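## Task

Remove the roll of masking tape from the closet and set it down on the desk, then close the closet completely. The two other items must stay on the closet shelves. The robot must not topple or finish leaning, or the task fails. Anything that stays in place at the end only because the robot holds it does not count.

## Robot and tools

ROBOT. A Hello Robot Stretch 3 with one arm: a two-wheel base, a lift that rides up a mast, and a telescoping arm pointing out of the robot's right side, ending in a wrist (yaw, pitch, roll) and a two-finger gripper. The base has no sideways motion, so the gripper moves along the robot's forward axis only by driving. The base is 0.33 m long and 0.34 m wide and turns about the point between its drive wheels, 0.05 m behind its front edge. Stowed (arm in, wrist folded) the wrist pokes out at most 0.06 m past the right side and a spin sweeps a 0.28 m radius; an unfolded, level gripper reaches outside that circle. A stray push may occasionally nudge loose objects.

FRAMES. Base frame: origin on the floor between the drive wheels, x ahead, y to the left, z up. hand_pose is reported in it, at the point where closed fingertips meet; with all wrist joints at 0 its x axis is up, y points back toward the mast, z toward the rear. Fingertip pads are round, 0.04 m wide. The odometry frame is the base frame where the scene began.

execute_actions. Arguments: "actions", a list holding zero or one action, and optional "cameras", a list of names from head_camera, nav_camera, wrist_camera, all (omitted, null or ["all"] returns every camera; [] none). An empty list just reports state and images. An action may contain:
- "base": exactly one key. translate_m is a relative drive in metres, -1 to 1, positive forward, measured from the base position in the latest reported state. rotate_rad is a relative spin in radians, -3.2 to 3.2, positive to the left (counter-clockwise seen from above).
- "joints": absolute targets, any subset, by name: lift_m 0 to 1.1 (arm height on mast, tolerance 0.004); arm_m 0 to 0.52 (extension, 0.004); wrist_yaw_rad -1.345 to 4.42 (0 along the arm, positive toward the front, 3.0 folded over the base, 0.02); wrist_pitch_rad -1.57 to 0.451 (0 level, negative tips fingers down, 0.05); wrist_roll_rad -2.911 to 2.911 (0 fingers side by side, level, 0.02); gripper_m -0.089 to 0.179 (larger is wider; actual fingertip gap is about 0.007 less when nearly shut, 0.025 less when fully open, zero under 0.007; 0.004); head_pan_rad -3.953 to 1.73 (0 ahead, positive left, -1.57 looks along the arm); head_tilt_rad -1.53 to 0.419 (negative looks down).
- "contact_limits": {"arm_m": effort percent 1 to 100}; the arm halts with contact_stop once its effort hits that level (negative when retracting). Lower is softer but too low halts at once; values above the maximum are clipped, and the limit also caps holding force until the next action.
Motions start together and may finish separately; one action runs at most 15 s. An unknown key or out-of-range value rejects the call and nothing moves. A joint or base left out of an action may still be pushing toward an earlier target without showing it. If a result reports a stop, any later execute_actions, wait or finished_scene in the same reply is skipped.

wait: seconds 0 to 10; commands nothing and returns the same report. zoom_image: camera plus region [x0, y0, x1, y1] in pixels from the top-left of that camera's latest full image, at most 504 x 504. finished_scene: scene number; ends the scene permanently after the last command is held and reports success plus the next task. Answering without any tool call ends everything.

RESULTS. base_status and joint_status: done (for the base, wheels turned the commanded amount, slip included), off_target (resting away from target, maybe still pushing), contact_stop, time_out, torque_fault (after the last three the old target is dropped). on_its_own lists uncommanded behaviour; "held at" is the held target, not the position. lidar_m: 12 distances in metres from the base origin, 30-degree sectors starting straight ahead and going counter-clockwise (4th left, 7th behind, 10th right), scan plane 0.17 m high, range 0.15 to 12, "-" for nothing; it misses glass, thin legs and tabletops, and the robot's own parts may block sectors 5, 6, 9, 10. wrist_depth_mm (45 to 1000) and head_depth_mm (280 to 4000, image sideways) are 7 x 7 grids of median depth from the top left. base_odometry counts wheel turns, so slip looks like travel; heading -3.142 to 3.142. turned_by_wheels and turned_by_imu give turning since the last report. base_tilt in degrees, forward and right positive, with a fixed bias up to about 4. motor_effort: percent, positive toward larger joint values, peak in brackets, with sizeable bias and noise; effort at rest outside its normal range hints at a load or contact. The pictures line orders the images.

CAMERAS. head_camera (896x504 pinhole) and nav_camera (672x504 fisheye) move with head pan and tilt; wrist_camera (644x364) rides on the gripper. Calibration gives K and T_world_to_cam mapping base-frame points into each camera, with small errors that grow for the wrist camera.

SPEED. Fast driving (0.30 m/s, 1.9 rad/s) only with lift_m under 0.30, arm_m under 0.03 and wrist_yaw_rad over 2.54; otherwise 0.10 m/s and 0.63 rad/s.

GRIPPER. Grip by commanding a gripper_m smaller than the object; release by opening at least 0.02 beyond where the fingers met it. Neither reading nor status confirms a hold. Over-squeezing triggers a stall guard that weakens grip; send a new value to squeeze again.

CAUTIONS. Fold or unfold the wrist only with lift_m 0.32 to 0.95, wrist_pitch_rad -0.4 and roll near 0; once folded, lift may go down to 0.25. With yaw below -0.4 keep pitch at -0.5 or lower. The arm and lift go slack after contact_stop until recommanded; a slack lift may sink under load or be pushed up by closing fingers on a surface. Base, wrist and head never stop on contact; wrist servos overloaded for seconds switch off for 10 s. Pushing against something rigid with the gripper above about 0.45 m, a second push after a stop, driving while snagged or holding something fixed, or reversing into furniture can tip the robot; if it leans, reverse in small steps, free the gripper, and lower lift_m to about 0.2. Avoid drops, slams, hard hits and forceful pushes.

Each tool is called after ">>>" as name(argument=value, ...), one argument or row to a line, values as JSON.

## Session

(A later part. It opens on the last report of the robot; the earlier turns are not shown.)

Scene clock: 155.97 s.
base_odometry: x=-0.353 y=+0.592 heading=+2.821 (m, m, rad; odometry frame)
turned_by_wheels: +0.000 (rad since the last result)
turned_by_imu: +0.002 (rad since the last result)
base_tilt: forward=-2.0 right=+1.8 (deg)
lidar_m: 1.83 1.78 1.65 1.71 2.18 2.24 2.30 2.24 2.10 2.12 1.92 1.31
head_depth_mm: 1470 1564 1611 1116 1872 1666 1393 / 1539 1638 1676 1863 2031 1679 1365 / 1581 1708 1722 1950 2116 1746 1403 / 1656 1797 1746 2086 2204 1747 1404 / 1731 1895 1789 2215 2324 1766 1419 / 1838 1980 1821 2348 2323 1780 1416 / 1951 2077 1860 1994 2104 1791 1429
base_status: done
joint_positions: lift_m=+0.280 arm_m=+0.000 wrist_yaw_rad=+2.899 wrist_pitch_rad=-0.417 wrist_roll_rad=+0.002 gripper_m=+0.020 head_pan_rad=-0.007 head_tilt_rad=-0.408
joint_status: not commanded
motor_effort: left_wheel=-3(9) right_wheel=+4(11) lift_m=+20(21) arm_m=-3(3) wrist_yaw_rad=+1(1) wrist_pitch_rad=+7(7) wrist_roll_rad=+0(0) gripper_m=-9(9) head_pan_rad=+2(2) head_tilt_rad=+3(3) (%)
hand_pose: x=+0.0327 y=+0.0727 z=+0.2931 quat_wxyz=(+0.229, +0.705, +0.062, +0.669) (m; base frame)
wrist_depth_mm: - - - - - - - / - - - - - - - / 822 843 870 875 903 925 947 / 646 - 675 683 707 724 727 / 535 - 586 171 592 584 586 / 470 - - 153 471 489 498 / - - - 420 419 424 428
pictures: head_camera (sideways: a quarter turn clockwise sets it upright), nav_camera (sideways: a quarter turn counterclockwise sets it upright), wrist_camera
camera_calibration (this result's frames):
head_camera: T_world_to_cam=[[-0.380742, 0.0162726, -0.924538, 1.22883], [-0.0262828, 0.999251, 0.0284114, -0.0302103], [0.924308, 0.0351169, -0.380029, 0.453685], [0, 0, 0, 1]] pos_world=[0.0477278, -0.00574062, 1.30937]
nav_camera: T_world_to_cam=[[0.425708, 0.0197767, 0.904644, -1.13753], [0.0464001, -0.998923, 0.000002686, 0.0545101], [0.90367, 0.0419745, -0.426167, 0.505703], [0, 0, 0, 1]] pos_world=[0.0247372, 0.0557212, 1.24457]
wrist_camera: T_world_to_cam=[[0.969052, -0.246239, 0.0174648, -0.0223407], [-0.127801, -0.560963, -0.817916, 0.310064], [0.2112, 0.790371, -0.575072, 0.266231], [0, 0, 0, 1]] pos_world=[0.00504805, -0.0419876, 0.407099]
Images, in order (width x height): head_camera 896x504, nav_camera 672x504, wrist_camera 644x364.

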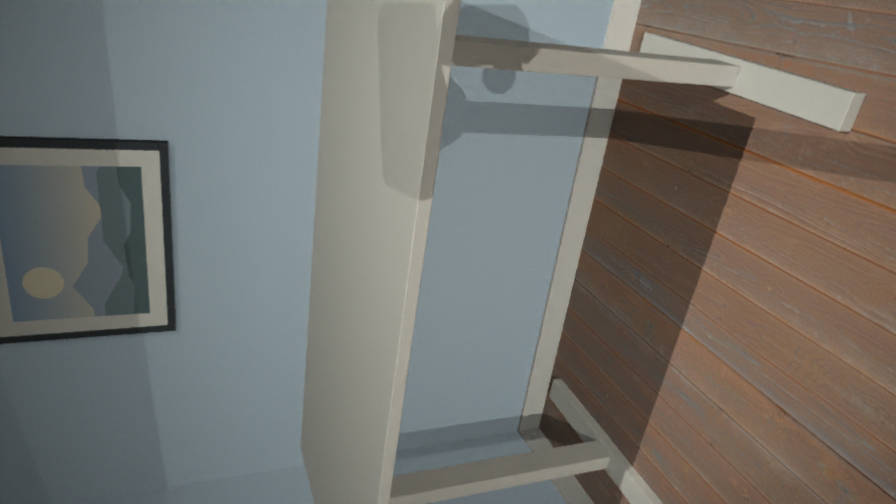

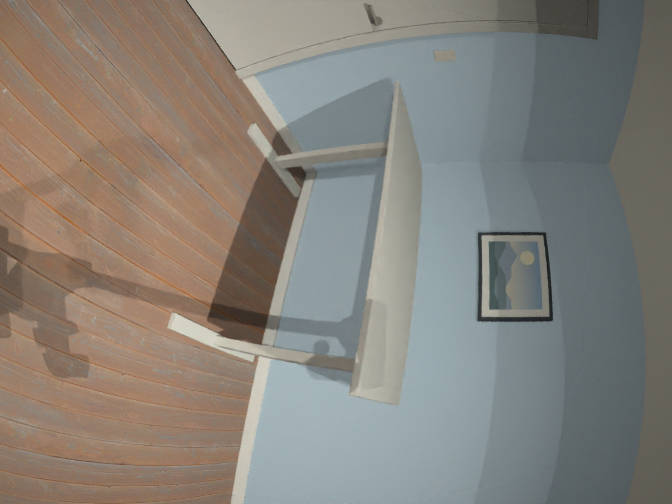

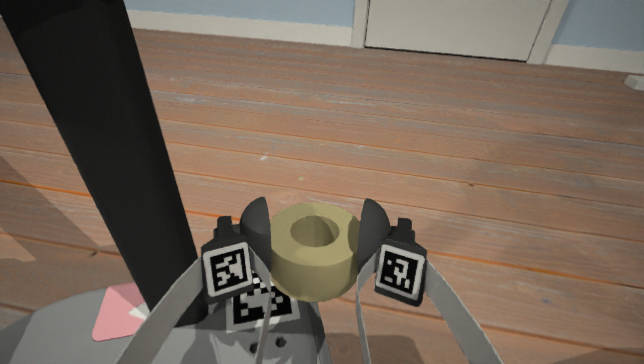

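>>> execute_actions(
  actions=[
    {"base":{"translate_m":0.4}},
  ],
  cameras=[],
)

>>> execute_actions(
  actions=[
    {"base":{"rotate_rad":1.11},"joints":{"lift_m":0.93,"head_pan_rad":-1.57,"head_tilt_rad":-0.5}},
  ],
  cameras=["head_camera"],
)

>>> execute_actions(
  actions=[
    {"joints":{"wrist_yaw_rad":0}},
  ],
  cameras=[],
)

>>> execute_actions(
  actions=[
    {"joints":{"lift_m":1.06,"wrist_pitch_rad":-0.3}},
  ],
)

Scene clock: 159.50 s.
base_odometry: x=-0.733 y=+0.718 heading=+2.821 (m, m, rad; odometry frame)
turned_by_wheels: +0.000 (rad since the last result)
turned_by_imu: +0.001 (rad since the last result)
base_tilt: forward=-2.0 right=+1.7 (deg)
lidar_m: 1.45 1.58 1.49 1.52 1.97 2.60 2.66 2.41 2.26 2.26 1.53 0.93
head_depth_mm: 1168 1239 1309 899 675 1610 1293 / 1206 1293 1370 904 715 1665 1393 / 1244 1355 1426 915 1690 1740 1408 / 1299 1416 1493 926 1801 1753 1408 / 1364 1478 1574 934 1932 1761 1414 / 1458 1569 1626 947 2051 1774 1416 / 1527 1655 1734 962 2141 1737 1432
base_status: done
joint_positions: lift_m=+0.280 arm_m=+0.000 wrist_yaw_rad=+2.899 wrist_pitch_rad=-0.417 wrist_roll_rad=+0.002 gripper_m=+0.020 head_pan_rad=-0.007 head_tilt_rad=-0.408
joint_status: not commanded
motor_effort: left_wheel=-3(8) right_wheel=+5(11) lift_m=+20(20) arm_m=-3(2) wrist_yaw_rad=+1(1) wrist_pitch_rad=+7(7) wrist_roll_rad=-1(0) gripper_m=-9(10) head_pan_rad=+2(2) head_tilt_rad=+3(4) (%)
hand_pose: x=+0.0327 y=+0.0727 z=+0.2931 quat_wxyz=(+0.229, +0.705, +0.062, +0.669) (m; base frame)
wrist_depth_mm: - - - - - - - / - - - - - - - / 809 849 872 871 902 928 951 / 651 - 683 695 703 709 726 / 542 - 588 171 597 579 592 / 467 - - 153 467 491 491 / - - - 417 420 428 428
pictures: none
No camera images: the call's "cameras" was empty. Leave "cameras" out to get every camera's image.

Scene clock: 166.23 s.
base_odometry: x=-0.733 y=+0.718 heading=-2.352 (m, m, rad; odometry frame)
turned_by_wheels: +1.110 (rad since the last result)
turned_by_imu: +1.129 (rad since the last result)
base_tilt: forward=-2.0 right=+1.8 (deg)
lidar_m: 1.49 1.54 2.09 2.60 2.71 2.36 2.26 2.09 1.49 0.93 1.47 1.58
head_depth_mm: 1187 1288 1409 1548 1733 1678 - / 1188 1292 1410 1548 1716 1584 - / 1190 1289 1355 749 1725 1597 - / 1192 1285 1214 757 1158 1509 - / 1185 1289 1225 763 1729 1607 - / 1189 1291 1246 773 1727 1624 1335 / 1175 1291 1271 780 1729 1637 1343
base_status: done
joint_positions: lift_m=+0.930 arm_m=+0.000 wrist_yaw_rad=+2.899 wrist_pitch_rad=-0.418 wrist_roll_rad=+0.002 gripper_m=+0.020 head_pan_rad=-1.563 head_tilt_rad=-0.494
joint_status: all done
motor_effort: left_wheel=-3(10) right_wheel=+5(10) lift_m=+33(34) arm_m=-2(3) wrist_yaw_rad=+1(1) wrist_pitch_rad=+7(7) wrist_roll_rad=+0(0) gripper_m=-9(9) head_pan_rad=-3(34) head_tilt_rad=-2(8) (%)
hand_pose: x=+0.0327 y=+0.0727 z=+0.9424 quat_wxyz=(+0.230, +0.705, +0.062, +0.668) (m; base frame)
wrist_depth_mm: - - - - - - - / - - - - - - - / - - - - - - - / - - - - - - - / - - - 172 - - - / - - - 154 - - - / - - - - - - -
pictures: head_camera (sideways: a quarter turn clockwise sets it upright)
camera_calibration (this result's frames):
head_camera: T_world_to_cam=[[0.0100371, 0.459798, -0.887967, 1.17873], [0.998775, 0.0384224, 0.0311851, -0.0400709], [0.0484566, -0.887192, -0.458849, 0.561596], [0, 0, 0, 1]] pos_world=[0.000977706, -0.0421952, 1.30561]
Images, in order (width x height): head_camera 896x504.

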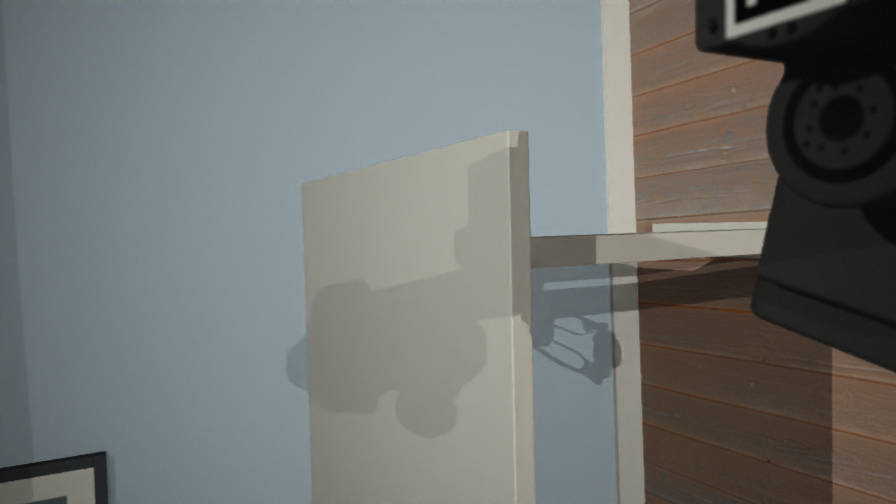

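Scene clock: 168.70 s.
base_odometry: x=-0.733 y=+0.718 heading=-2.352 (m, m, rad; odometry frame)
turned_by_wheels: +0.000 (rad since the last result)
turned_by_imu: +0.001 (rad since the last result)
base_tilt: forward=-2.0 right=+1.8 (deg)
lidar_m: 1.49 1.54 2.09 2.60 2.70 2.36 2.26 2.10 1.49 0.93 1.47 1.58
head_depth_mm: 1196 1291 1414 1542 1727 1678 - / 1191 1293 1410 1552 1723 1640 - / 1193 1283 1351 749 1724 - - / 1187 1287 1211 755 1160 1541 1319 / 1186 1287 1234 764 1725 1611 1326 / 1191 1294 1248 773 1727 1623 1337 / 1173 1283 1269 777 1722 1637 1345
base_status: not commanded
joint_positions: lift_m=+0.930 arm_m=+0.000 wrist_yaw_rad=+0.002 wrist_pitch_rad=-0.418 wrist_roll_rad=+0.002 gripper_m=+0.020 head_pan_rad=-1.563 head_tilt_rad=-0.494
joint_status: all done
motor_effort: left_wheel=-3(2) right_wheel=+4(5) lift_m=+33(33) arm_m=-2(3) wrist_yaw_rad=-1(0) wrist_pitch_rad=+7(7) wrist_roll_rad=+0(0) gripper_m=-9(9) head_pan_rad=-3(3) head_tilt_rad=-2(2) (%)
hand_pose: x=-0.0211 y=-0.3696 z=+0.9424 quat_wxyz=(+0.691, +0.147, -0.692, -0.146) (m; base frame)
wrist_depth_mm: 465 490 510 539 - - - / 349 341 343 353 - - - / - - - - - - - / - - - - - - - / - - - 172 - - - / - - - 154 - - - / - - - - - - -
pictures: none
No camera images: the call's "cameras" was empty. Leave "cameras" out to get every camera's image.

Scene clock: 170.70 s.
base_odometry: x=-0.733 y=+0.718 heading=-2.352 (m, m, rad; odometry frame)
turned_by_wheels: +0.000 (rad since the last result)
turned_by_imu: +0.000 (rad since the last result)
base_tilt: forward=-1.9 right=+1.8 (deg)
lidar_m: 1.50 1.54 2.09 2.60 2.70 2.37 2.25 2.09 1.50 0.93 1.47 1.57
head_depth_mm: 1185 1292 1369 - - - - / 1185 1294 1366 - - - - / 1189 1293 1371 - - - - / 1191 1291 1285 761 1689 1478 1297 / 1189 1292 1231 764 1718 1607 1326 / 1190 1293 1250 772 1725 1618 1333 / 1175 1281 1274 779 1722 1628 1345
base_status: not commanded
joint_positions: lift_m=+1.060 arm_m=+0.000 wrist_yaw_rad=+0.002 wrist_pitch_rad=-0.326 wrist_roll_rad=+0.002 gripper_m=+0.020 head_pan_rad=-1.563 head_tilt_rad=-0.494
joint_status: all done
motor_effort: left_wheel=-3(3) right_wheel=+5(5) lift_m=+33(36) arm_m=-2(2) wrist_yaw_rad=-1(1) wrist_pitch_rad=+10(11) wrist_roll_rad=-1(0) gripper_m=-10(10) head_pan_rad=-3(3) head_tilt_rad=-1(2) (%)
hand_pose: x=-0.0211 y=-0.3802 z=+1.0934 quat_wxyz=(+0.697, +0.116, -0.698, -0.115) (m; base frame)
wrist_depth_mm: - - - - - - - / 917 938 983 - - - - / 606 610 634 650 - - - / 450 460 468 476 - - - / - - 424 172 - - - / - - - 154 - - - / - - - - - - -
pictures: head_camera (sideways: a quarter turn clockwise sets it upright), nav_camera (sideways: a quarter turn counterclockwise sets it upright), wrist_camera
camera_calibration (this result's frames):
head_camera: T_world_to_cam=[[0.0100372, 0.459798, -0.887967, 1.17873], [0.998775, 0.0384222, 0.0311851, -0.0400709], [0.0484565, -0.887192, -0.458849, 0.561596], [0, 0, 0, 1]] pos_world=[0.000977701, -0.0421952, 1.30561]
nav_camera: T_world_to_cam=[[0.0266564, -0.502331, 0.864264, -1.08242], [-0.998132, -0.0609243, -0.00462546, 0.0669068], [0.0549782, -0.862526, -0.503017, 0.610877], [0, 0, 0, 1]] pos_world=[0.0620503, -0.0127615, 1.24309]
wrist_camera: T_world_to_cam=[[-0.999839, 0.00610612, 0.0168549, -0.0406921], [-0.0115653, 0.49867, -0.866714, 1.16233], [-0.0136973, -0.86677, -0.49852, 0.377307], [0, 0, 0, 1]] pos_world=[-0.0220748, -0.252332, 1.19619]
Images, in order (width x height): head_camera 896x504, nav_camera 672x504, wrist_camera 644x364.

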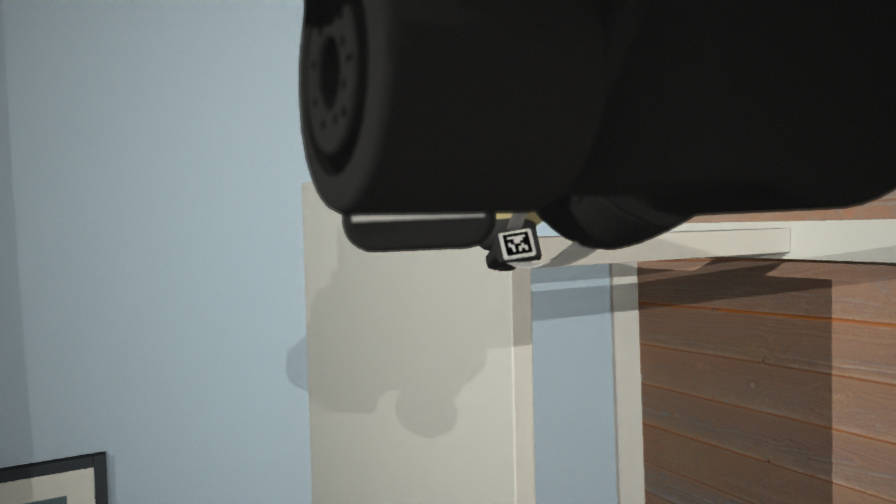

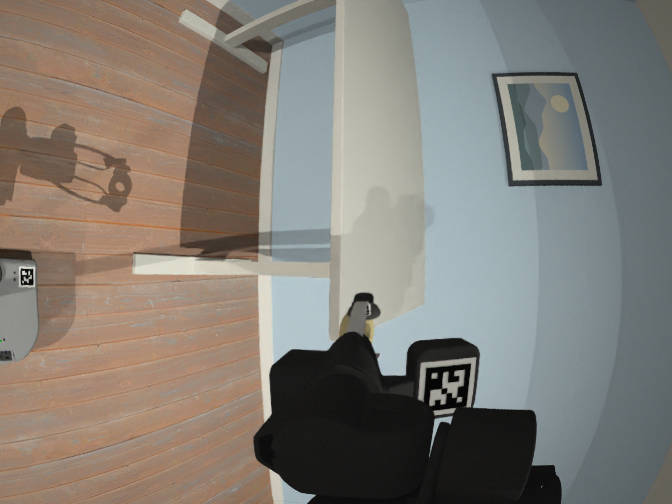

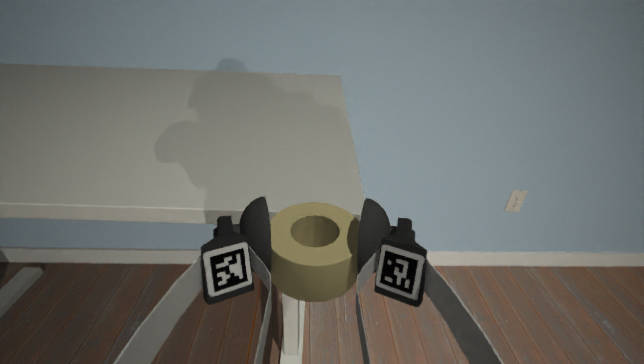

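>>> execute_actions(
  actions=[
    {"base":{"translate_m":0.13},"joints":{"lift_m":1.0,"arm_m":0.37}},
  ],
  cameras=["wrist_camera"],
)

>>> execute_actions(
  actions=[
    {"joints":{"lift_m":0.955}},
  ],
  cameras=["wrist_camera"],
)

Scene clock: 174.90 s.
base_odometry: x=-0.824 y=+0.625 heading=-2.352 (m, m, rad; odometry frame)
turned_by_wheels: +0.000 (rad since the last result)
turned_by_imu: +0.001 (rad since the last result)
base_tilt: forward=-1.9 right=+1.9 (deg)
lidar_m: 1.37 1.41 1.91 2.60 2.71 2.50 2.39 2.09 1.49 0.93 1.47 1.45
head_depth_mm: 1185 1291 - 734 1714 1568 1307 / 1179 1271 - 743 1718 1584 1312 / 1189 1286 - 711 1665 1465 1285 / 1186 1285 1216 755 1714 1600 1320 / 1191 1281 1230 763 1712 1613 1333 / 1168 1280 1246 771 1712 1613 1335 / 1168 1280 1269 778 1717 1625 1337
base_status: done
joint_positions: lift_m=+1.000 arm_m=+0.370 wrist_yaw_rad=+0.000 wrist_pitch_rad=-0.326 wrist_roll_rad=+0.002 gripper_m=+0.020 head_pan_rad=-1.563 head_tilt_rad=-0.494
joint_status: all done
motor_effort: left_wheel=-3(4) right_wheel=+5(8) lift_m=+21(37) arm_m=+3(2) wrist_yaw_rad=+0(1) wrist_pitch_rad=+10(10) wrist_roll_rad=+0(1) gripper_m=-9(10) head_pan_rad=-3(3) head_tilt_rad=-2(2) (%)
hand_pose: x=-0.0214 y=-0.7497 z=+1.0341 quat_wxyz=(+0.697, +0.115, -0.698, -0.115) (m; base frame)
wrist_depth_mm: 713 706 724 723 729 734 735 / 684 737 756 747 775 794 795 / 458 467 482 492 512 872 880 / 343 347 357 361 370 924 967 / 273 278 291 171 303 307 - / 227 230 220 155 231 242 - / 196 196 199 201 204 207 213
pictures: wrist_camera
camera_calibration (this result's frames):
wrist_camera: T_world_to_cam=[[-0.999831, 0.00727824, 0.0168526, -0.0368287], [-0.0109833, 0.498409, -0.866872, 1.2952], [-0.0147088, -0.866911, -0.498245, 0.0269901], [0, 0, 0, 1]] pos_world=[-0.0221999, -0.621872, 1.13684]
Images, in order (width x height): wrist_camera 644x364.

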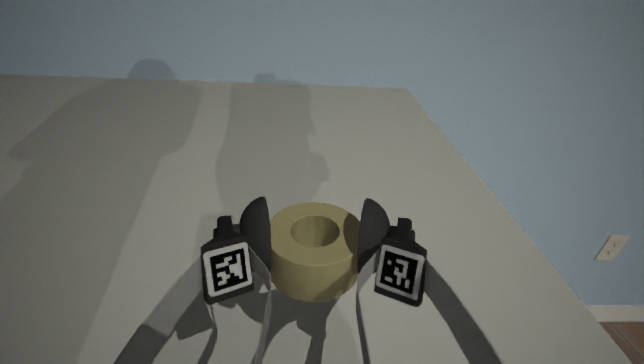

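Scene clock: 176.13 s.
base_odometry: x=-0.824 y=+0.625 heading=-2.352 (m, m, rad; odometry frame)
turned_by_wheels: +0.000 (rad since the last result)
turned_by_imu: +0.000 (rad since the last result)
base_tilt: forward=-2.0 right=+1.8 (deg)
lidar_m: 1.37 1.41 1.91 2.60 2.71 2.50 2.39 2.09 1.49 0.93 1.47 1.45
head_depth_mm: 1186 1287 1366 700 1733 1583 1304 / 1182 1282 1357 672 1722 1583 1314 / 1186 1288 1351 674 1672 1465 1287 / 1185 1283 1215 752 1721 1609 1322 / 1189 1283 1236 765 1716 1608 1324 / 1172 1290 1253 771 1723 1623 1329 / 1164 1278 1275 779 1724 1634 1331
base_status: not commanded
joint_positions: lift_m=+0.955 arm_m=+0.370 wrist_yaw_rad=+0.000 wrist_pitch_rad=-0.326 wrist_roll_rad=+0.002 gripper_m=+0.020 head_pan_rad=-1.563 head_tilt_rad=-0.494
joint_status: all done
motor_effort: left_wheel=-3(3) right_wheel=+4(5) lift_m=+21(22) arm_m=+3(3) wrist_yaw_rad=+0(0) wrist_pitch_rad=+10(10) wrist_roll_rad=-1(0) gripper_m=-9(9) head_pan_rad=-3(2) head_tilt_rad=-1(3) (%)
hand_pose: x=-0.0214 y=-0.7497 z=+0.9891 quat_wxyz=(+0.697, +0.115, -0.698, -0.115) (m; base frame)
wrist_depth_mm: 708 710 715 727 730 728 721 / 524 545 565 587 690 797 808 / 349 356 364 376 386 852 889 / 260 264 271 276 281 288 969 / 209 212 223 172 231 225 - / 173 176 167 154 176 185 187 / 148 150 152 153 155 157 158
pictures: wrist_camera
camera_calibration (this result's frames):
wrist_camera: T_world_to_cam=[[-0.999831, 0.00727819, 0.0168526, -0.0360705], [-0.0109834, 0.498406, -0.866874, 1.2562], [-0.0147087, -0.866913, -0.498243, 0.004567], [0, 0, 0, 1]] pos_world=[-0.0221999, -0.621875, 1.09185]
Images, in order (width x height): wrist_camera 644x364.

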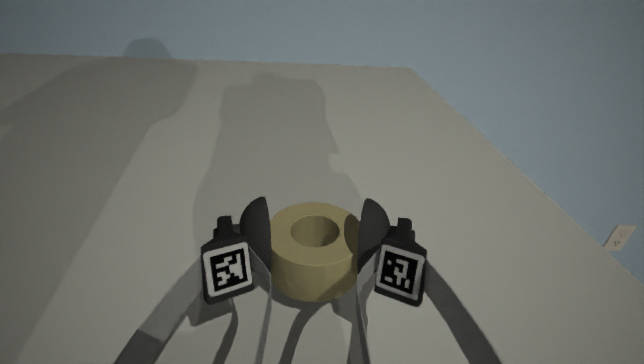

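>>> execute_actions(
  actions=[
    {"joints":{"lift_m":0.944}},
  ],
  cameras=[],
)

>>> execute_actions(
  actions=[
    {"joints":{"gripper_m":0.11}},
  ],
  cameras=[],
)

>>> execute_actions(
  actions=[
    {"joints":{"arm_m":0.0,"lift_m":0.96}},
  ],
  cameras=["wrist_camera"],
)

>>> execute_actions(
  actions=[
    {"base":{"rotate_rad":-1.2},"joints":{"gripper_m":0.0,"wrist_pitch_rad":-0.4,"wrist_yaw_rad":2.9,"lift_m":0.6}},
  ],
  cameras=[],
)

>>> execute_actions(
  actions=[
    {"base":{"translate_m":-0.3},"joints":{"lift_m":0.28}},
  ],
  cameras=[],
)

>>> execute_actions(
  actions=[
    {"base":{"translate_m":-0.92}},
  ],
  cameras=[],
)

>>> execute_actions(
  actions=[
    {"base":{"translate_m":-0.92}},
  ],
  cameras=[],
)

>>> execute_actions(
  actions=[
    {"base":{"rotate_rad":-1.9},"joints":{"lift_m":0.93}},
  ],
  cameras=[],
)

>>> execute_actions(
  actions=[
    {"joints":{"wrist_yaw_rad":0.2}},
  ],
  cameras=[],
)

>>> execute_actions(
  actions=[
    {"joints":{"wrist_pitch_rad":0,"arm_m":0.06}},
  ],
)

Scene clock: 177.60 s.
base_odometry: x=-0.824 y=+0.625 heading=-2.352 (m, m, rad; odometry frame)
turned_by_wheels: +0.000 (rad since the last result)
turned_by_imu: +0.000 (rad since the last result)
base_tilt: forward=-2.0 right=+1.8 (deg)
lidar_m: 1.37 1.40 1.91 2.60 2.71 2.50 2.39 2.08 1.49 0.93 1.47 1.45
head_depth_mm: 1184 1282 1383 - 1739 1586 1317 / 1183 1284 1363 673 1719 1594 1311 / 1180 1287 1341 661 1679 1462 1292 / 1186 1291 1219 754 1719 1604 1322 / 1188 1281 1231 764 1711 1612 1331 / 1170 1286 1251 772 1727 1625 1336 / 1162 1285 1271 778 1723 1634 1341
base_status: not commanded
joint_positions: lift_m=+0.944 arm_m=+0.370 wrist_yaw_rad=+0.000 wrist_pitch_rad=-0.326 wrist_roll_rad=+0.002 gripper_m=+0.020 head_pan_rad=-1.563 head_tilt_rad=-0.494
joint_status: all done
motor_effort: left_wheel=-3(3) right_wheel=+4(4) lift_m=+21(21) arm_m=+3(3) wrist_yaw_rad=+0(0) wrist_pitch_rad=+10(10) wrist_roll_rad=+0(1) gripper_m=-9(9) head_pan_rad=-3(3) head_tilt_rad=-2(1) (%)
hand_pose: x=-0.0214 y=-0.7497 z=+0.9781 quat_wxyz=(+0.697, +0.115, -0.698, -0.115) (m; base frame)
wrist_depth_mm: 697 710 719 724 721 732 733 / 487 496 525 543 568 805 797 / 321 331 338 348 356 837 861 / 240 244 250 254 261 264 972 / 193 196 206 172 213 208 220 / 160 162 154 155 163 170 173 / 138 138 140 142 143 145 146
pictures: none
No camera images: the call's "cameras" was empty. Leave "cameras" out to get every camera's image.

Scene clock: 179.00 s.
base_odometry: x=-0.824 y=+0.625 heading=-2.352 (m, m, rad; odometry frame)
turned_by_wheels: +0.000 (rad since the last result)
turned_by_imu: +0.000 (rad since the last result)
base_tilt: forward=-2.0 right=+1.9 (deg)
lidar_m: 1.37 1.41 1.91 2.61 2.71 2.50 2.39 2.09 1.49 0.93 1.47 1.45
head_depth_mm: 1185 1290 1381 - 1748 1575 1310 / 1184 1288 1366 672 1717 1590 1314 / 1187 1293 1348 662 1654 1465 1287 / 1182 1284 1214 718 1715 1606 1320 / 1181 1285 1233 763 1723 1615 1330 / 1169 1285 1252 772 1714 1617 1334 / 1166 1287 1267 779 1722 1621 1341
base_status: not commanded
joint_positions: lift_m=+0.944 arm_m=+0.370 wrist_yaw_rad=+0.000 wrist_pitch_rad=-0.325 wrist_roll_rad=+0.002 gripper_m=+0.110 head_pan_rad=-1.563 head_tilt_rad=-0.494
joint_status: all done
motor_effort: left_wheel=-3(3) right_wheel=+5(5) lift_m=+20(21) arm_m=+3(3) wrist_yaw_rad=+0(0) wrist_pitch_rad=+10(10) wrist_roll_rad=-1(0) gripper_m=+0(82) head_pan_rad=-3(3) head_tilt_rad=-3(2) (%)
hand_pose: x=-0.0214 y=-0.7499 z=+0.9784 quat_wxyz=(+0.697, +0.115, -0.698, -0.115) (m; base frame)
wrist_depth_mm: 710 710 719 726 719 731 740 / 487 499 522 539 636 806 801 / 326 331 338 349 358 851 885 / 241 246 252 255 262 265 968 / 193 204 199 172 205 209 221 / 161 162 163 155 168 177 174 / - 138 140 142 144 145 147
pictures: none
No camera images: the call's "cameras" was empty. Leave "cameras" out to get every camera's image.

Scene clock: 182.93 s.
base_odometry: x=-0.824 y=+0.625 heading=-2.352 (m, m, rad; odometry frame)
turned_by_wheels: +0.000 (rad since the last result)
turned_by_imu: +0.001 (rad since the last result)
base_tilt: forward=-2.0 right=+1.8 (deg)
lidar_m: 1.36 1.40 1.92 2.61 2.70 2.49 2.38 2.09 1.50 0.93 1.46 1.45
head_depth_mm: 1191 1286 1405 776 1690 - - / 1182 1281 1353 742 1699 - - / 1185 1286 1195 749 1097 - - / 1186 1283 1212 758 1706 1559 1302 / 1189 1282 1231 765 1721 1623 1326 / 1167 1277 1250 771 1719 1616 1329 / 1161 1288 1270 779 1715 1631 1342
base_status: not commanded
joint_positions: lift_m=+0.960 arm_m=+0.000 wrist_yaw_rad=+0.000 wrist_pitch_rad=-0.324 wrist_roll_rad=+0.002 gripper_m=+0.110 head_pan_rad=-1.563 head_tilt_rad=-0.494
joint_status: all done
motor_effort: left_wheel=-3(3) right_wheel=+4(5) lift_m=+33(32) arm_m=-3(3) wrist_yaw_rad=+0(0) wrist_pitch_rad=+9(10) wrist_roll_rad=+0(0) gripper_m=+0(0) head_pan_rad=-3(3) head_tilt_rad=-1(2) (%)
hand_pose: x=-0.0214 y=-0.3805 z=+0.9941 quat_wxyz=(+0.698, +0.114, -0.698, -0.114) (m; base frame)
wrist_depth_mm: - - - - - - - / 553 574 591 627 838 - - / 368 374 385 395 405 - - / - - - - - - - / - - - - - - - / - - - - - - - / - - - - - - -
pictures: wrist_camera
camera_calibration (this result's frames):
wrist_camera: T_world_to_cam=[[-0.999831, 0.00734185, 0.0168334, -0.0388035], [-0.0109715, 0.496262, -0.868103, 1.07686], [-0.0147273, -0.868142, -0.496098, 0.324564], [0, 0, 0, 1]] pos_world=[-0.0222022, -0.252353, 1.09649]
Images, in order (width x height): wrist_camera 644x364.

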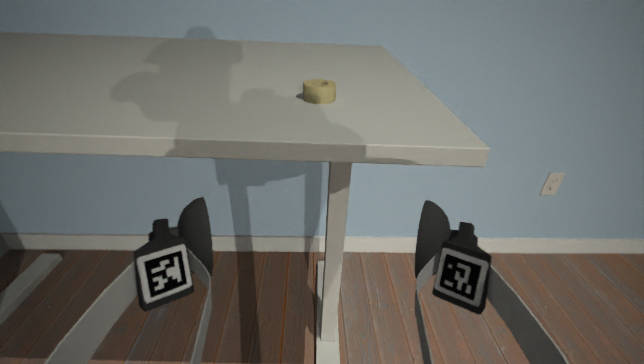

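Scene clock: 187.03 s.
base_odometry: x=-0.824 y=+0.625 heading=+2.731 (m, m, rad; odometry frame)
turned_by_wheels: -1.200 (rad since the last result)
turned_by_imu: -1.218 (rad since the last result)
base_tilt: forward=-2.0 right=+1.9 (deg)
lidar_m: 1.43 1.48 1.36 1.37 1.68 2.60 2.64 2.67 2.39 2.39 1.59 0.93
head_depth_mm: 1948 2094 2285 2443 1993 1584 1301 / 2003 2183 2347 2522 2010 1585 1313 / 2068 2249 2455 2624 2029 1600 1318 / 2162 2350 2562 2689 2036 1602 1323 / 2242 2423 2662 2833 2066 1617 1325 / 2248 2381 2478 2551 2060 1618 1336 / 1972 2042 2103 2174 2092 1630 1344
base_status: done
joint_positions: lift_m=+0.600 arm_m=+0.000 wrist_yaw_rad=+2.898 wrist_pitch_rad=-0.414 wrist_roll_rad=+0.002 gripper_m=+0.000 head_pan_rad=-1.563 head_tilt_rad=-0.494
joint_status: all done
motor_effort: left_wheel=+4(8) right_wheel=-3(7) lift_m=+20(31) arm_m=-2(3) wrist_yaw_rad=+1(2) wrist_pitch_rad=+5(9) wrist_roll_rad=+0(0) gripper_m=-2(80) head_pan_rad=-3(3) head_tilt_rad=-3(3) (%)
hand_pose: x=+0.0329 y=+0.0731 z=+0.6138 quat_wxyz=(+0.229, +0.705, +0.061, +0.669) (m; base frame)
wrist_depth_mm: - - - - - - - / - - - - - - - / - - - - - - - / - - - - - - - / 948 - - - - - - / 814 839 860 819 868 882 876 / 718 722 732 757 747 749 770
pictures: none
No camera images: the call's "cameras" was empty. Leave "cameras" out to get every camera's image.

Scene clock: 191.47 s.
base_odometry: x=-0.549 y=+0.506 heading=+2.731 (m, m, rad; odometry frame)
turned_by_wheels: +0.000 (rad since the last result)
turned_by_imu: +0.001 (rad since the last result)
base_tilt: forward=-2.0 right=+1.7 (deg)
lidar_m: 1.71 1.66 1.46 1.47 1.80 2.32 2.36 2.56 2.29 2.30 1.91 1.21
head_depth_mm: 1860 1995 2174 2354 1992 1576 1300 / 1920 2085 2259 2426 2007 1581 1315 / 1990 2153 2352 2510 2032 1585 1316 / 2065 2245 2443 2643 2043 1615 1316 / 2153 2339 2571 2717 2065 1613 1331 / 2241 2425 2679 2830 2065 1635 1335 / 2298 2395 2553 2582 2084 1635 1339
base_status: done
joint_positions: lift_m=+0.280 arm_m=+0.000 wrist_yaw_rad=+2.899 wrist_pitch_rad=-0.415 wrist_roll_rad=+0.002 gripper_m=+0.000 head_pan_rad=-1.563 head_tilt_rad=-0.494
joint_status: all done
motor_effort: left_wheel=+4(12) right_wheel=-3(9) lift_m=+20(20) arm_m=-2(2) wrist_yaw_rad=+1(2) wrist_pitch_rad=+6(6) wrist_roll_rad=+0(1) gripper_m=-2(2) head_pan_rad=-3(3) head_tilt_rad=-1(3) (%)
hand_pose: x=+0.0327 y=+0.0730 z=+0.2937 quat_wxyz=(+0.229, +0.705, +0.061, +0.669) (m; base frame)
wrist_depth_mm: - - - - - - - / - - - - - - - / 813 849 871 884 907 928 974 / 661 - 684 702 705 721 736 / 543 - 575 - 572 589 595 / 459 - - - 487 491 498 / - - - 418 423 425 428
pictures: none
No camera images: the call's "cameras" was empty. Leave "cameras" out to get every camera's image.

Scene clock: 196.30 s.
base_odometry: x=+0.295 y=+0.139 heading=+2.731 (m, m, rad; odometry frame)
turned_by_wheels: +0.000 (rad since the last result)
turned_by_imu: +0.000 (rad since the last result)
base_tilt: forward=-2.0 right=+1.8 (deg)
lidar_m: 2.11 1.97 1.79 1.80 2.17 1.47 1.47 1.76 1.98 1.99 2.41 2.59
head_depth_mm: 1603 1742 1890 2062 1990 1573 1301 / 1662 1808 1962 2157 2018 1592 1310 / 1725 1863 2017 2240 2028 1593 1321 / 1775 1927 2110 2366 2032 1602 1318 / 1856 2021 2215 2433 2045 1609 1327 / 1914 2088 2324 2535 2069 1621 1333 / 2003 2199 2441 2659 2063 1644 1342
base_status: done
joint_positions: lift_m=+0.280 arm_m=+0.000 wrist_yaw_rad=+2.899 wrist_pitch_rad=-0.415 wrist_roll_rad=+0.002 gripper_m=+0.000 head_pan_rad=-1.563 head_tilt_rad=-0.494
joint_status: not commanded
motor_effort: left_wheel=+4(8) right_wheel=-3(10) lift_m=+20(20) arm_m=-2(2) wrist_yaw_rad=+1(1) wrist_pitch_rad=+6(6) wrist_roll_rad=-1(0) gripper_m=-2(2) head_pan_rad=-3(3) head_tilt_rad=-1(3) (%)
hand_pose: x=+0.0327 y=+0.0730 z=+0.2937 quat_wxyz=(+0.229, +0.705, +0.061, +0.669) (m; base frame)
wrist_depth_mm: - - - - - - - / - - - - - - - / 808 859 864 887 884 930 955 / 654 - 679 695 697 712 735 / 543 - 575 - 578 585 593 / 469 - - - 484 489 495 / - - - 421 417 425 431
pictures: none
No camera images: the call's "cameras" was empty. Leave "cameras" out to get every camera's image.

Scene clock: 201.13 s.
base_odometry: x=+1.138 y=-0.228 heading=+2.732 (m, m, rad; odometry frame)
turned_by_wheels: +0.000 (rad since the last result)
turned_by_imu: +0.000 (rad since the last result)
base_tilt: forward=-2.0 right=+1.9 (deg)
lidar_m: 3.02 2.33 2.09 2.10 0.66 0.59 0.60 0.81 1.68 1.69 2.03 3.46
head_depth_mm: 1359 1467 1584 1731 1866 1573 1303 / 1402 1512 1658 1803 1940 1583 1311 / 1453 1581 1720 1894 2005 1587 1320 / 1509 1642 1793 1973 2048 1599 1321 / 1562 1706 1871 2067 2056 1610 1332 / 1619 1765 1958 2178 2070 1620 1331 / 1688 1848 2068 2311 2075 1629 1342
base_status: done
joint_positions: lift_m=+0.280 arm_m=+0.000 wrist_yaw_rad=+2.899 wrist_pitch_rad=-0.415 wrist_roll_rad=+0.002 gripper_m=+0.000 head_pan_rad=-1.563 head_tilt_rad=-0.494
joint_status: not commanded
motor_effort: left_wheel=+4(9) right_wheel=-3(10) lift_m=+21(21) arm_m=-3(2) wrist_yaw_rad=+1(1) wrist_pitch_rad=+5(6) wrist_roll_rad=+0(0) gripper_m=-2(2) head_pan_rad=-3(3) head_tilt_rad=-2(3) (%)
hand_pose: x=+0.0327 y=+0.0730 z=+0.2937 quat_wxyz=(+0.229, +0.705, +0.061, +0.669) (m; base frame)
wrist_depth_mm: - - - - - - - / - - - - - - - / 630 837 866 886 922 944 953 / 633 - 669 703 703 724 727 / 543 - 568 - 576 585 586 / 462 - - - 483 491 499 / - - - 417 422 427 433
pictures: none
No camera images: the call's "cameras" was empty. Leave "cameras" out to get every camera's image.

Scene clock: 207.87 s.
base_odometry: x=+1.138 y=-0.228 heading=+0.832 (m, m, rad; odometry frame)
turned_by_wheels: -1.900 (rad since the last result)
turned_by_imu: -1.928 (rad since the last result)
base_tilt: forward=-2.0 right=+1.8 (deg)
lidar_m: 1.68 1.74 2.38 3.02 2.95 2.17 2.09 0.83 0.62 0.59 0.83 0.82
head_depth_mm: 468 506 553 608 678 738 - / 469 507 554 611 680 766 - / 470 508 556 614 681 770 - / 470 510 558 613 685 772 - / 471 511 558 635 1192 1526 - / 1083 886 1298 1144 1304 1572 1336 / 1098 1161 1298 1151 1355 1581 1338
base_status: done
joint_positions: lift_m=+0.930 arm_m=+0.000 wrist_yaw_rad=+2.899 wrist_pitch_rad=-0.415 wrist_roll_rad=+0.002 gripper_m=+0.000 head_pan_rad=-1.563 head_tilt_rad=-0.495
joint_status: all done
motor_effort: left_wheel=+5(11) right_wheel=-3(10) lift_m=+33(37) arm_m=-3(2) wrist_yaw_rad=+1(1) wrist_pitch_rad=+6(6) wrist_roll_rad=+0(0) gripper_m=-2(2) head_pan_rad=-2(3) head_tilt_rad=-1(2) (%)
hand_pose: x=+0.0327 y=+0.0730 z=+0.9430 quat_wxyz=(+0.229, +0.705, +0.061, +0.669) (m; base frame)
wrist_depth_mm: - - - - - - - / - - - - - - - / - - - - - - - / - - - - - - - / - - - - - - - / - - - - - - - / - - - - - - -
pictures: none
No camera images: the call's "cameras" was empty. Leave "cameras" out to get every camera's image.

Scene clock: 210.23 s.
base_odometry: x=+1.138 y=-0.228 heading=+0.832 (m, m, rad; odometry frame)
turned_by_wheels: +0.000 (rad since the last result)
turned_by_imu: +0.001 (rad since the last result)
base_tilt: forward=-2.0 right=+1.8 (deg)
lidar_m: 1.68 1.74 2.38 3.03 2.96 2.18 2.09 0.83 0.62 0.59 0.83 0.82
head_depth_mm: 468 507 553 609 677 739 - / 469 508 555 610 681 765 - / 469 509 557 613 683 - - / 471 510 557 614 684 - - / 472 512 559 634 1193 1513 1300 / 1084 891 1300 1141 1292 1579 1331 / 1100 1163 1304 1156 1355 1586 1343
base_status: not commanded
joint_positions: lift_m=+0.930 arm_m=+0.000 wrist_yaw_rad=+0.202 wrist_pitch_rad=-0.415 wrist_roll_rad=+0.002 gripper_m=+0.000 head_pan_rad=-1.563 head_tilt_rad=-0.495
joint_status: all done
motor_effort: left_wheel=+4(4) right_wheel=-3(3) lift_m=+33(33) arm_m=-3(3) wrist_yaw_rad=-1(2) wrist_pitch_rad=+6(6) wrist_roll_rad=+0(1) gripper_m=-2(2) head_pan_rad=-3(3) head_tilt_rad=-2(2) (%)
hand_pose: x=+0.0235 y=-0.3654 z=+0.9430 quat_wxyz=(+0.703, +0.215, -0.674, -0.076) (m; base frame)
wrist_depth_mm: 652 823 - 322 301 287 274 / 666 820 - 350 330 312 296 / 586 904 - 389 360 340 323 / 597 955 - 432 405 377 357 / 637 - - - 446 418 390 / 753 909 - 593 507 477 438 / - 938 - 667 604 547 500
pictures: none
No camera images: the call's "cameras" was empty. Leave "cameras" out to get every camera's image.

Scene clock: 211.83 s.
base_odometry: x=+1.138 y=-0.228 heading=+0.832 (m, m, rad; odometry frame)
turned_by_wheels: +0.000 (rad since the last result)
turned_by_imu: +0.000 (rad since the last result)
base_tilt: forward=-2.0 right=+1.8 (deg)
lidar_m: 1.68 1.75 2.38 3.02 2.95 2.17 2.09 0.83 0.62 0.59 0.82 0.81
head_depth_mm: 467 506 552 609 652 - - / 468 507 555 610 670 - - / 470 509 555 613 - - - / 470 511 558 614 - 788 889 / 471 512 559 635 1195 1519 1296 / 1082 889 1302 1140 1291 1564 1327 / 1098 1164 1307 1157 1356 1574 1350
base_status: not commanded
joint_positions: lift_m=+0.930 arm_m=+0.060 wrist_yaw_rad=+0.201 wrist_pitch_rad=-0.027 wrist_roll_rad=+0.002 gripper_m=+0.000 head_pan_rad=-1.563 head_tilt_rad=-0.495
joint_status: all done
motor_effort: left_wheel=+4(4) right_wheel=-3(3) lift_m=+33(33) arm_m=+3(5) wrist_yaw_rad=+0(1) wrist_pitch_rad=+10(11) wrist_roll_rad=+0(1) gripper_m=-2(2) head_pan_rad=-3(3) head_tilt_rad=-2(3) (%)
hand_pose: x=+0.0296 y=-0.4551 z=+1.0375 quat_wxyz=(+0.704, +0.081, -0.703, +0.061) (m; base frame)
wrist_depth_mm: 644 864 973 268 255 244 233 / 655 850 934 278 265 252 240 / 669 898 - 289 274 259 247 / 667 859 - 301 284 269 257 / 688 867 - - 294 278 266 / 687 934 - 331 303 290 275 / 696 860 833 341 323 301 286
pictures: head_camera (sideways: a quarter turn clockwise sets it upright), nav_camera (sideways: a quarter turn counterclockwise sets it upright), wrist_camera
camera_calibration (this result's frames):
head_camera: T_world_to_cam=[[0.0101755, 0.459959, -0.887882, 1.17862], [0.998787, 0.0381134, 0.0311908, -0.0400783], [0.0481866, -0.887122, -0.459013, 0.56181], [0, 0, 0, 1]] pos_world=[0.0009649, -0.0421944, 1.3056]
nav_camera: T_world_to_cam=[[0.0265051, -0.502499, 0.864172, -1.0823], [-0.99815, -0.0606205, -0.00463524, 0.0669196], [0.0547157, -0.86245, -0.503176, 0.611085], [0, 0, 0, 1]] pos_world=[0.0620464, -0.0127677, 1.24309]
wrist_camera: T_world_to_cam=[[-0.982108, -0.187798, 0.0139722, -0.0743704], [-0.0547942, 0.21399, -0.975298, 1.13616], [0.180169, -0.958614, -0.220451, -0.050856], [0, 0, 0, 1]] pos_world=[-0.00162214, -0.305844, 1.09792]
Images, in order (width x height): head_camera 896x504, nav_camera 672x504, wrist_camera 644x364.

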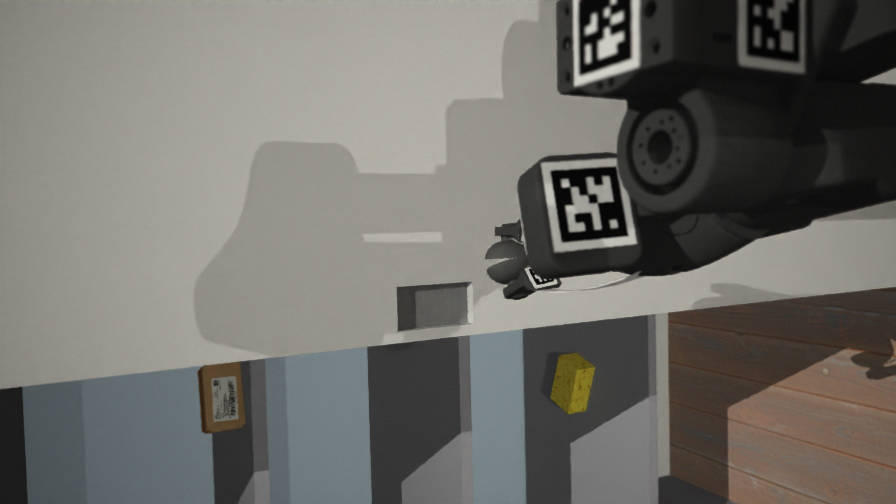

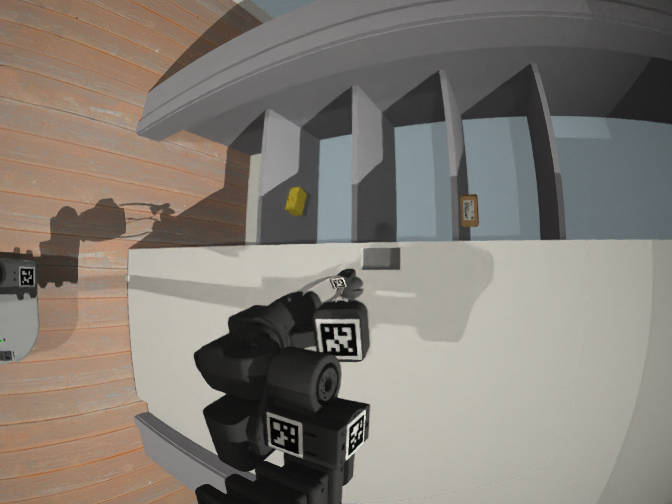

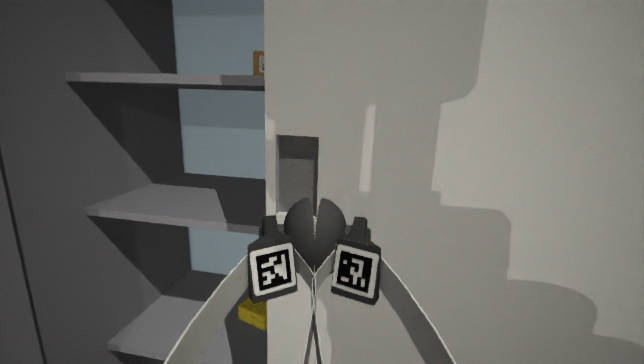

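>>> execute_actions(
  actions=[
    {"base":{"translate_m":0.041},"joints":{"arm_m":0.14}},
  ],
  cameras=["wrist_camera"],
)

>>> execute_actions(
  actions=[
    {"joints":{"arm_m":0.21},"contact_limits":{"arm_m":12}},
  ],
  cameras=["wrist_camera"],
)

Scene clock: 215.27 s.
base_odometry: x=+1.166 y=-0.198 heading=+0.832 (m, m, rad; odometry frame)
turned_by_wheels: +0.000 (rad since the last result)
turned_by_imu: +0.001 (rad since the last result)
base_tilt: forward=-2.0 right=+1.8 (deg)
lidar_m: 1.64 1.70 2.33 3.04 3.01 2.22 2.13 0.86 0.62 0.59 0.78 0.80
head_depth_mm: 467 507 553 599 - 800 873 / 468 507 554 601 - 802 876 / 470 508 556 603 - - 879 / 471 511 556 607 696 787 921 / 488 872 1275 1130 1317 1570 1334 / 1098 1143 1305 1137 1318 1578 1332 / 1101 1158 1305 1156 1359 1537 1343
base_status: done
joint_positions: lift_m=+0.930 arm_m=+0.140 wrist_yaw_rad=+0.201 wrist_pitch_rad=-0.026 wrist_roll_rad=+0.002 gripper_m=+0.000 head_pan_rad=-1.563 head_tilt_rad=-0.495
joint_status: all done
motor_effort: left_wheel=+4(9) right_wheel=-3(5) lift_m=+33(33) arm_m=+3(3) wrist_yaw_rad=-1(1) wrist_pitch_rad=+10(10) wrist_roll_rad=-1(1) gripper_m=-2(2) head_pan_rad=-3(3) head_tilt_rad=+0(2) (%)
hand_pose: x=+0.0295 y=-0.5351 z=+1.0376 quat_wxyz=(+0.704, +0.080, -0.703, +0.061) (m; base frame)
wrist_depth_mm: 613 802 924 192 184 175 167 / 600 799 944 200 190 181 173 / 631 850 981 207 197 188 178 / 628 809 - 224 205 194 185 / 635 721 684 - 213 202 190 / 647 895 - 239 218 209 198 / 653 840 850 245 234 218 206
pictures: wrist_camera
camera_calibration (this result's frames):
wrist_camera: T_world_to_cam=[[-0.982157, -0.187544, 0.0139647, -0.0893152], [-0.0546188, 0.213403, -0.975436, 1.15326], [0.179958, -0.958794, -0.219838, -0.128256], [0, 0, 0, 1]] pos_world=[-0.00165104, -0.385831, 1.09799]
Images, in order (width x height): wrist_camera 644x364.

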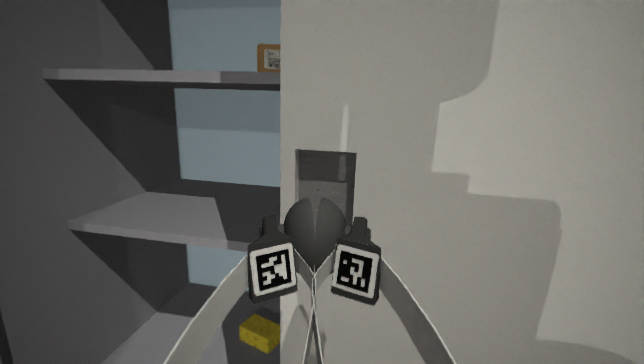

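Scene clock: 216.70 s.
base_odometry: x=+1.166 y=-0.198 heading=+0.832 (m, m, rad; odometry frame)
turned_by_wheels: +0.000 (rad since the last result)
turned_by_imu: -0.004 (rad since the last result)
base_tilt: forward=-2.0 right=+1.8 (deg)
lidar_m: 1.64 1.70 2.31 3.03 3.02 2.21 2.13 0.85 0.62 0.60 0.78 0.79
head_depth_mm: 469 509 555 594 - 768 880 / 470 510 558 - - 771 883 / 470 511 558 597 - 787 886 / 472 513 559 612 701 790 909 / 484 872 1287 1129 1320 1568 1328 / 1099 1149 1300 1142 1317 1574 1336 / 1092 1160 1301 1161 1352 1537 1338
base_status: not commanded
joint_positions: lift_m=+0.930 arm_m=+0.186 wrist_yaw_rad=+0.206 wrist_pitch_rad=-0.029 wrist_roll_rad=+0.002 gripper_m=+0.000 head_pan_rad=-1.563 head_tilt_rad=-0.495
joint_status: arm_m contact_stop (moved +0.047 of +0.070)
on_its_own: arm_m is slack since a contact_stop, until your next command for it (your +0.210 is given up)
motor_effort: left_wheel=+4(4) right_wheel=-3(6) lift_m=+32(33) arm_m=+0(13) wrist_yaw_rad=-4(4) wrist_pitch_rad=+11(14) wrist_roll_rad=+0(0) gripper_m=-3(3) head_pan_rad=-2(3) head_tilt_rad=-2(2) (%)
contact_limits: arm_m 12 (drawing in: default 24, maximum 40; extending or still: default 34, maximum 55)
hand_pose: x=+0.0307 y=-0.5814 z=+1.0371 quat_wxyz=(+0.704, +0.083, -0.703, +0.062) (m; base frame)
wrist_depth_mm: 619 812 878 151 144 137 131 / 588 759 502 157 149 142 135 / 627 848 938 163 155 147 140 / 634 824 907 181 160 152 144 / 618 674 625 - 167 158 150 / 657 886 - 190 172 164 155 / 661 836 807 194 183 171 161
pictures: wrist_camera
camera_calibration (this result's frames):
wrist_camera: T_world_to_cam=[[-0.981215, -0.192406, 0.0140502, -0.0997256], [-0.0561948, 0.215385, -0.974911, 1.16331], [0.184553, -0.957387, -0.222151, -0.169836], [0, 0, 0, 1]] pos_world=[-0.00113659, -0.432346, 1.09779]
Images, in order (width x height): wrist_camera 644x364.

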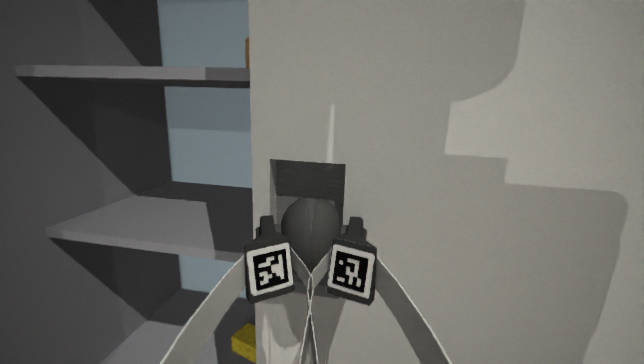

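>>> execute_actions(
  actions=[
    {"base":{"translate_m":0.43},"joints":{"arm_m":0.191}},
  ],
  cameras=["wrist_camera","head_camera"],
)

Scene clock: 222.43 s.
base_odometry: x=+1.455 y=+0.120 heading=+0.832 (m, m, rad; odometry frame)
turned_by_wheels: +0.000 (rad since the last result)
turned_by_imu: -0.624 (rad since the last result)
base_tilt: forward=-2.1 right=+1.6 (deg)
lidar_m: 0.62 1.33 1.35 1.71 3.55 3.21 2.62 2.45 0.80 0.57 1.22 0.52
head_depth_mm: 599 659 734 797 - 1104 1245 / 554 605 667 - - 966 1126 / 516 559 613 668 - 862 979 / 483 520 565 605 683 770 886 / 462 505 566 1010 1290 1516 1325 / 1091 1141 1259 1076 1341 1160 1332 / 1034 1079 1176 1031 1311 1091 1339
base_status: done
joint_positions: lift_m=+0.930 arm_m=+0.190 wrist_yaw_rad=+0.215 wrist_pitch_rad=-0.036 wrist_roll_rad=+0.001 gripper_m=+0.000 head_pan_rad=-1.564 head_tilt_rad=-0.496
joint_status: all done
motor_effort: left_wheel=+4(18) right_wheel=+2(30) lift_m=+31(32) arm_m=+10(16) wrist_yaw_rad=-10(15) wrist_pitch_rad=+14(22) wrist_roll_rad=+0(0) gripper_m=-1(3) head_pan_rad=-3(3) head_tilt_rad=-2(2) (%)
hand_pose: x=+0.0331 y=-0.5845 z=+1.0352 quat_wxyz=(+0.704, +0.089, -0.702, +0.063) (m; base frame)
wrist_depth_mm: 384 693 140 145 164 189 222 / 651 591 150 151 172 200 238 / 680 746 162 158 180 210 254 / 705 771 176 172 189 224 274 / 593 610 577 - 200 239 297 / 441 471 500 186 217 254 325 / 782 823 178 193 222 276 358
pictures: head_camera (sideways: a quarter turn clockwise sets it upright), wrist_camera
camera_calibration (this result's frames):
head_camera: T_world_to_cam=[[0.010387, 0.461234, -0.887218, 1.17775], [0.998805, 0.0375894, 0.0312348, -0.0401357], [0.0477566, -0.886482, -0.460293, 0.563478], [0, 0, 0, 1]] pos_world=[0.000944707, -0.0421972, 1.30554]
wrist_camera: T_world_to_cam=[[-0.979324, -0.20178, 0.0144317, -0.103978], [-0.0600528, 0.221854, -0.973229, 1.16447], [0.193177, -0.953973, -0.229385, -0.164503], [0, 0, 0, 1]] pos_world=[-0.00012039, -0.436256, 1.09707]
Images, in order (width x height): head_camera 896x504, wrist_camera 644x364.

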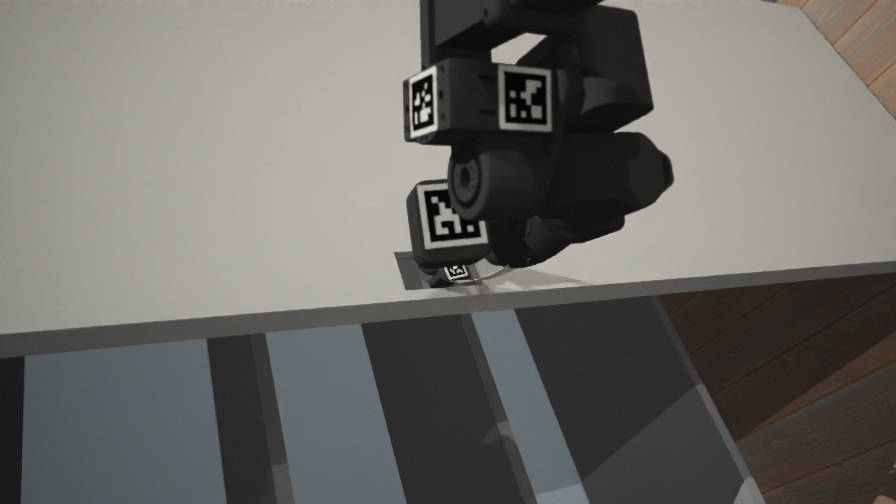

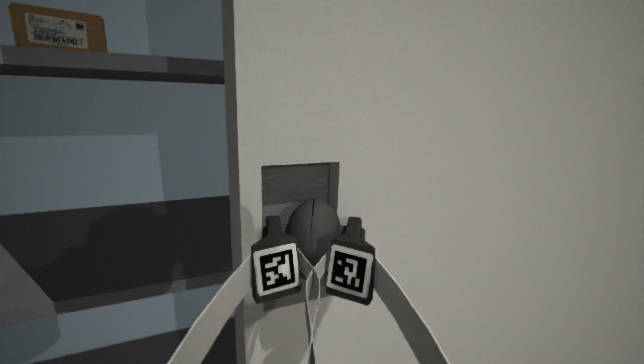

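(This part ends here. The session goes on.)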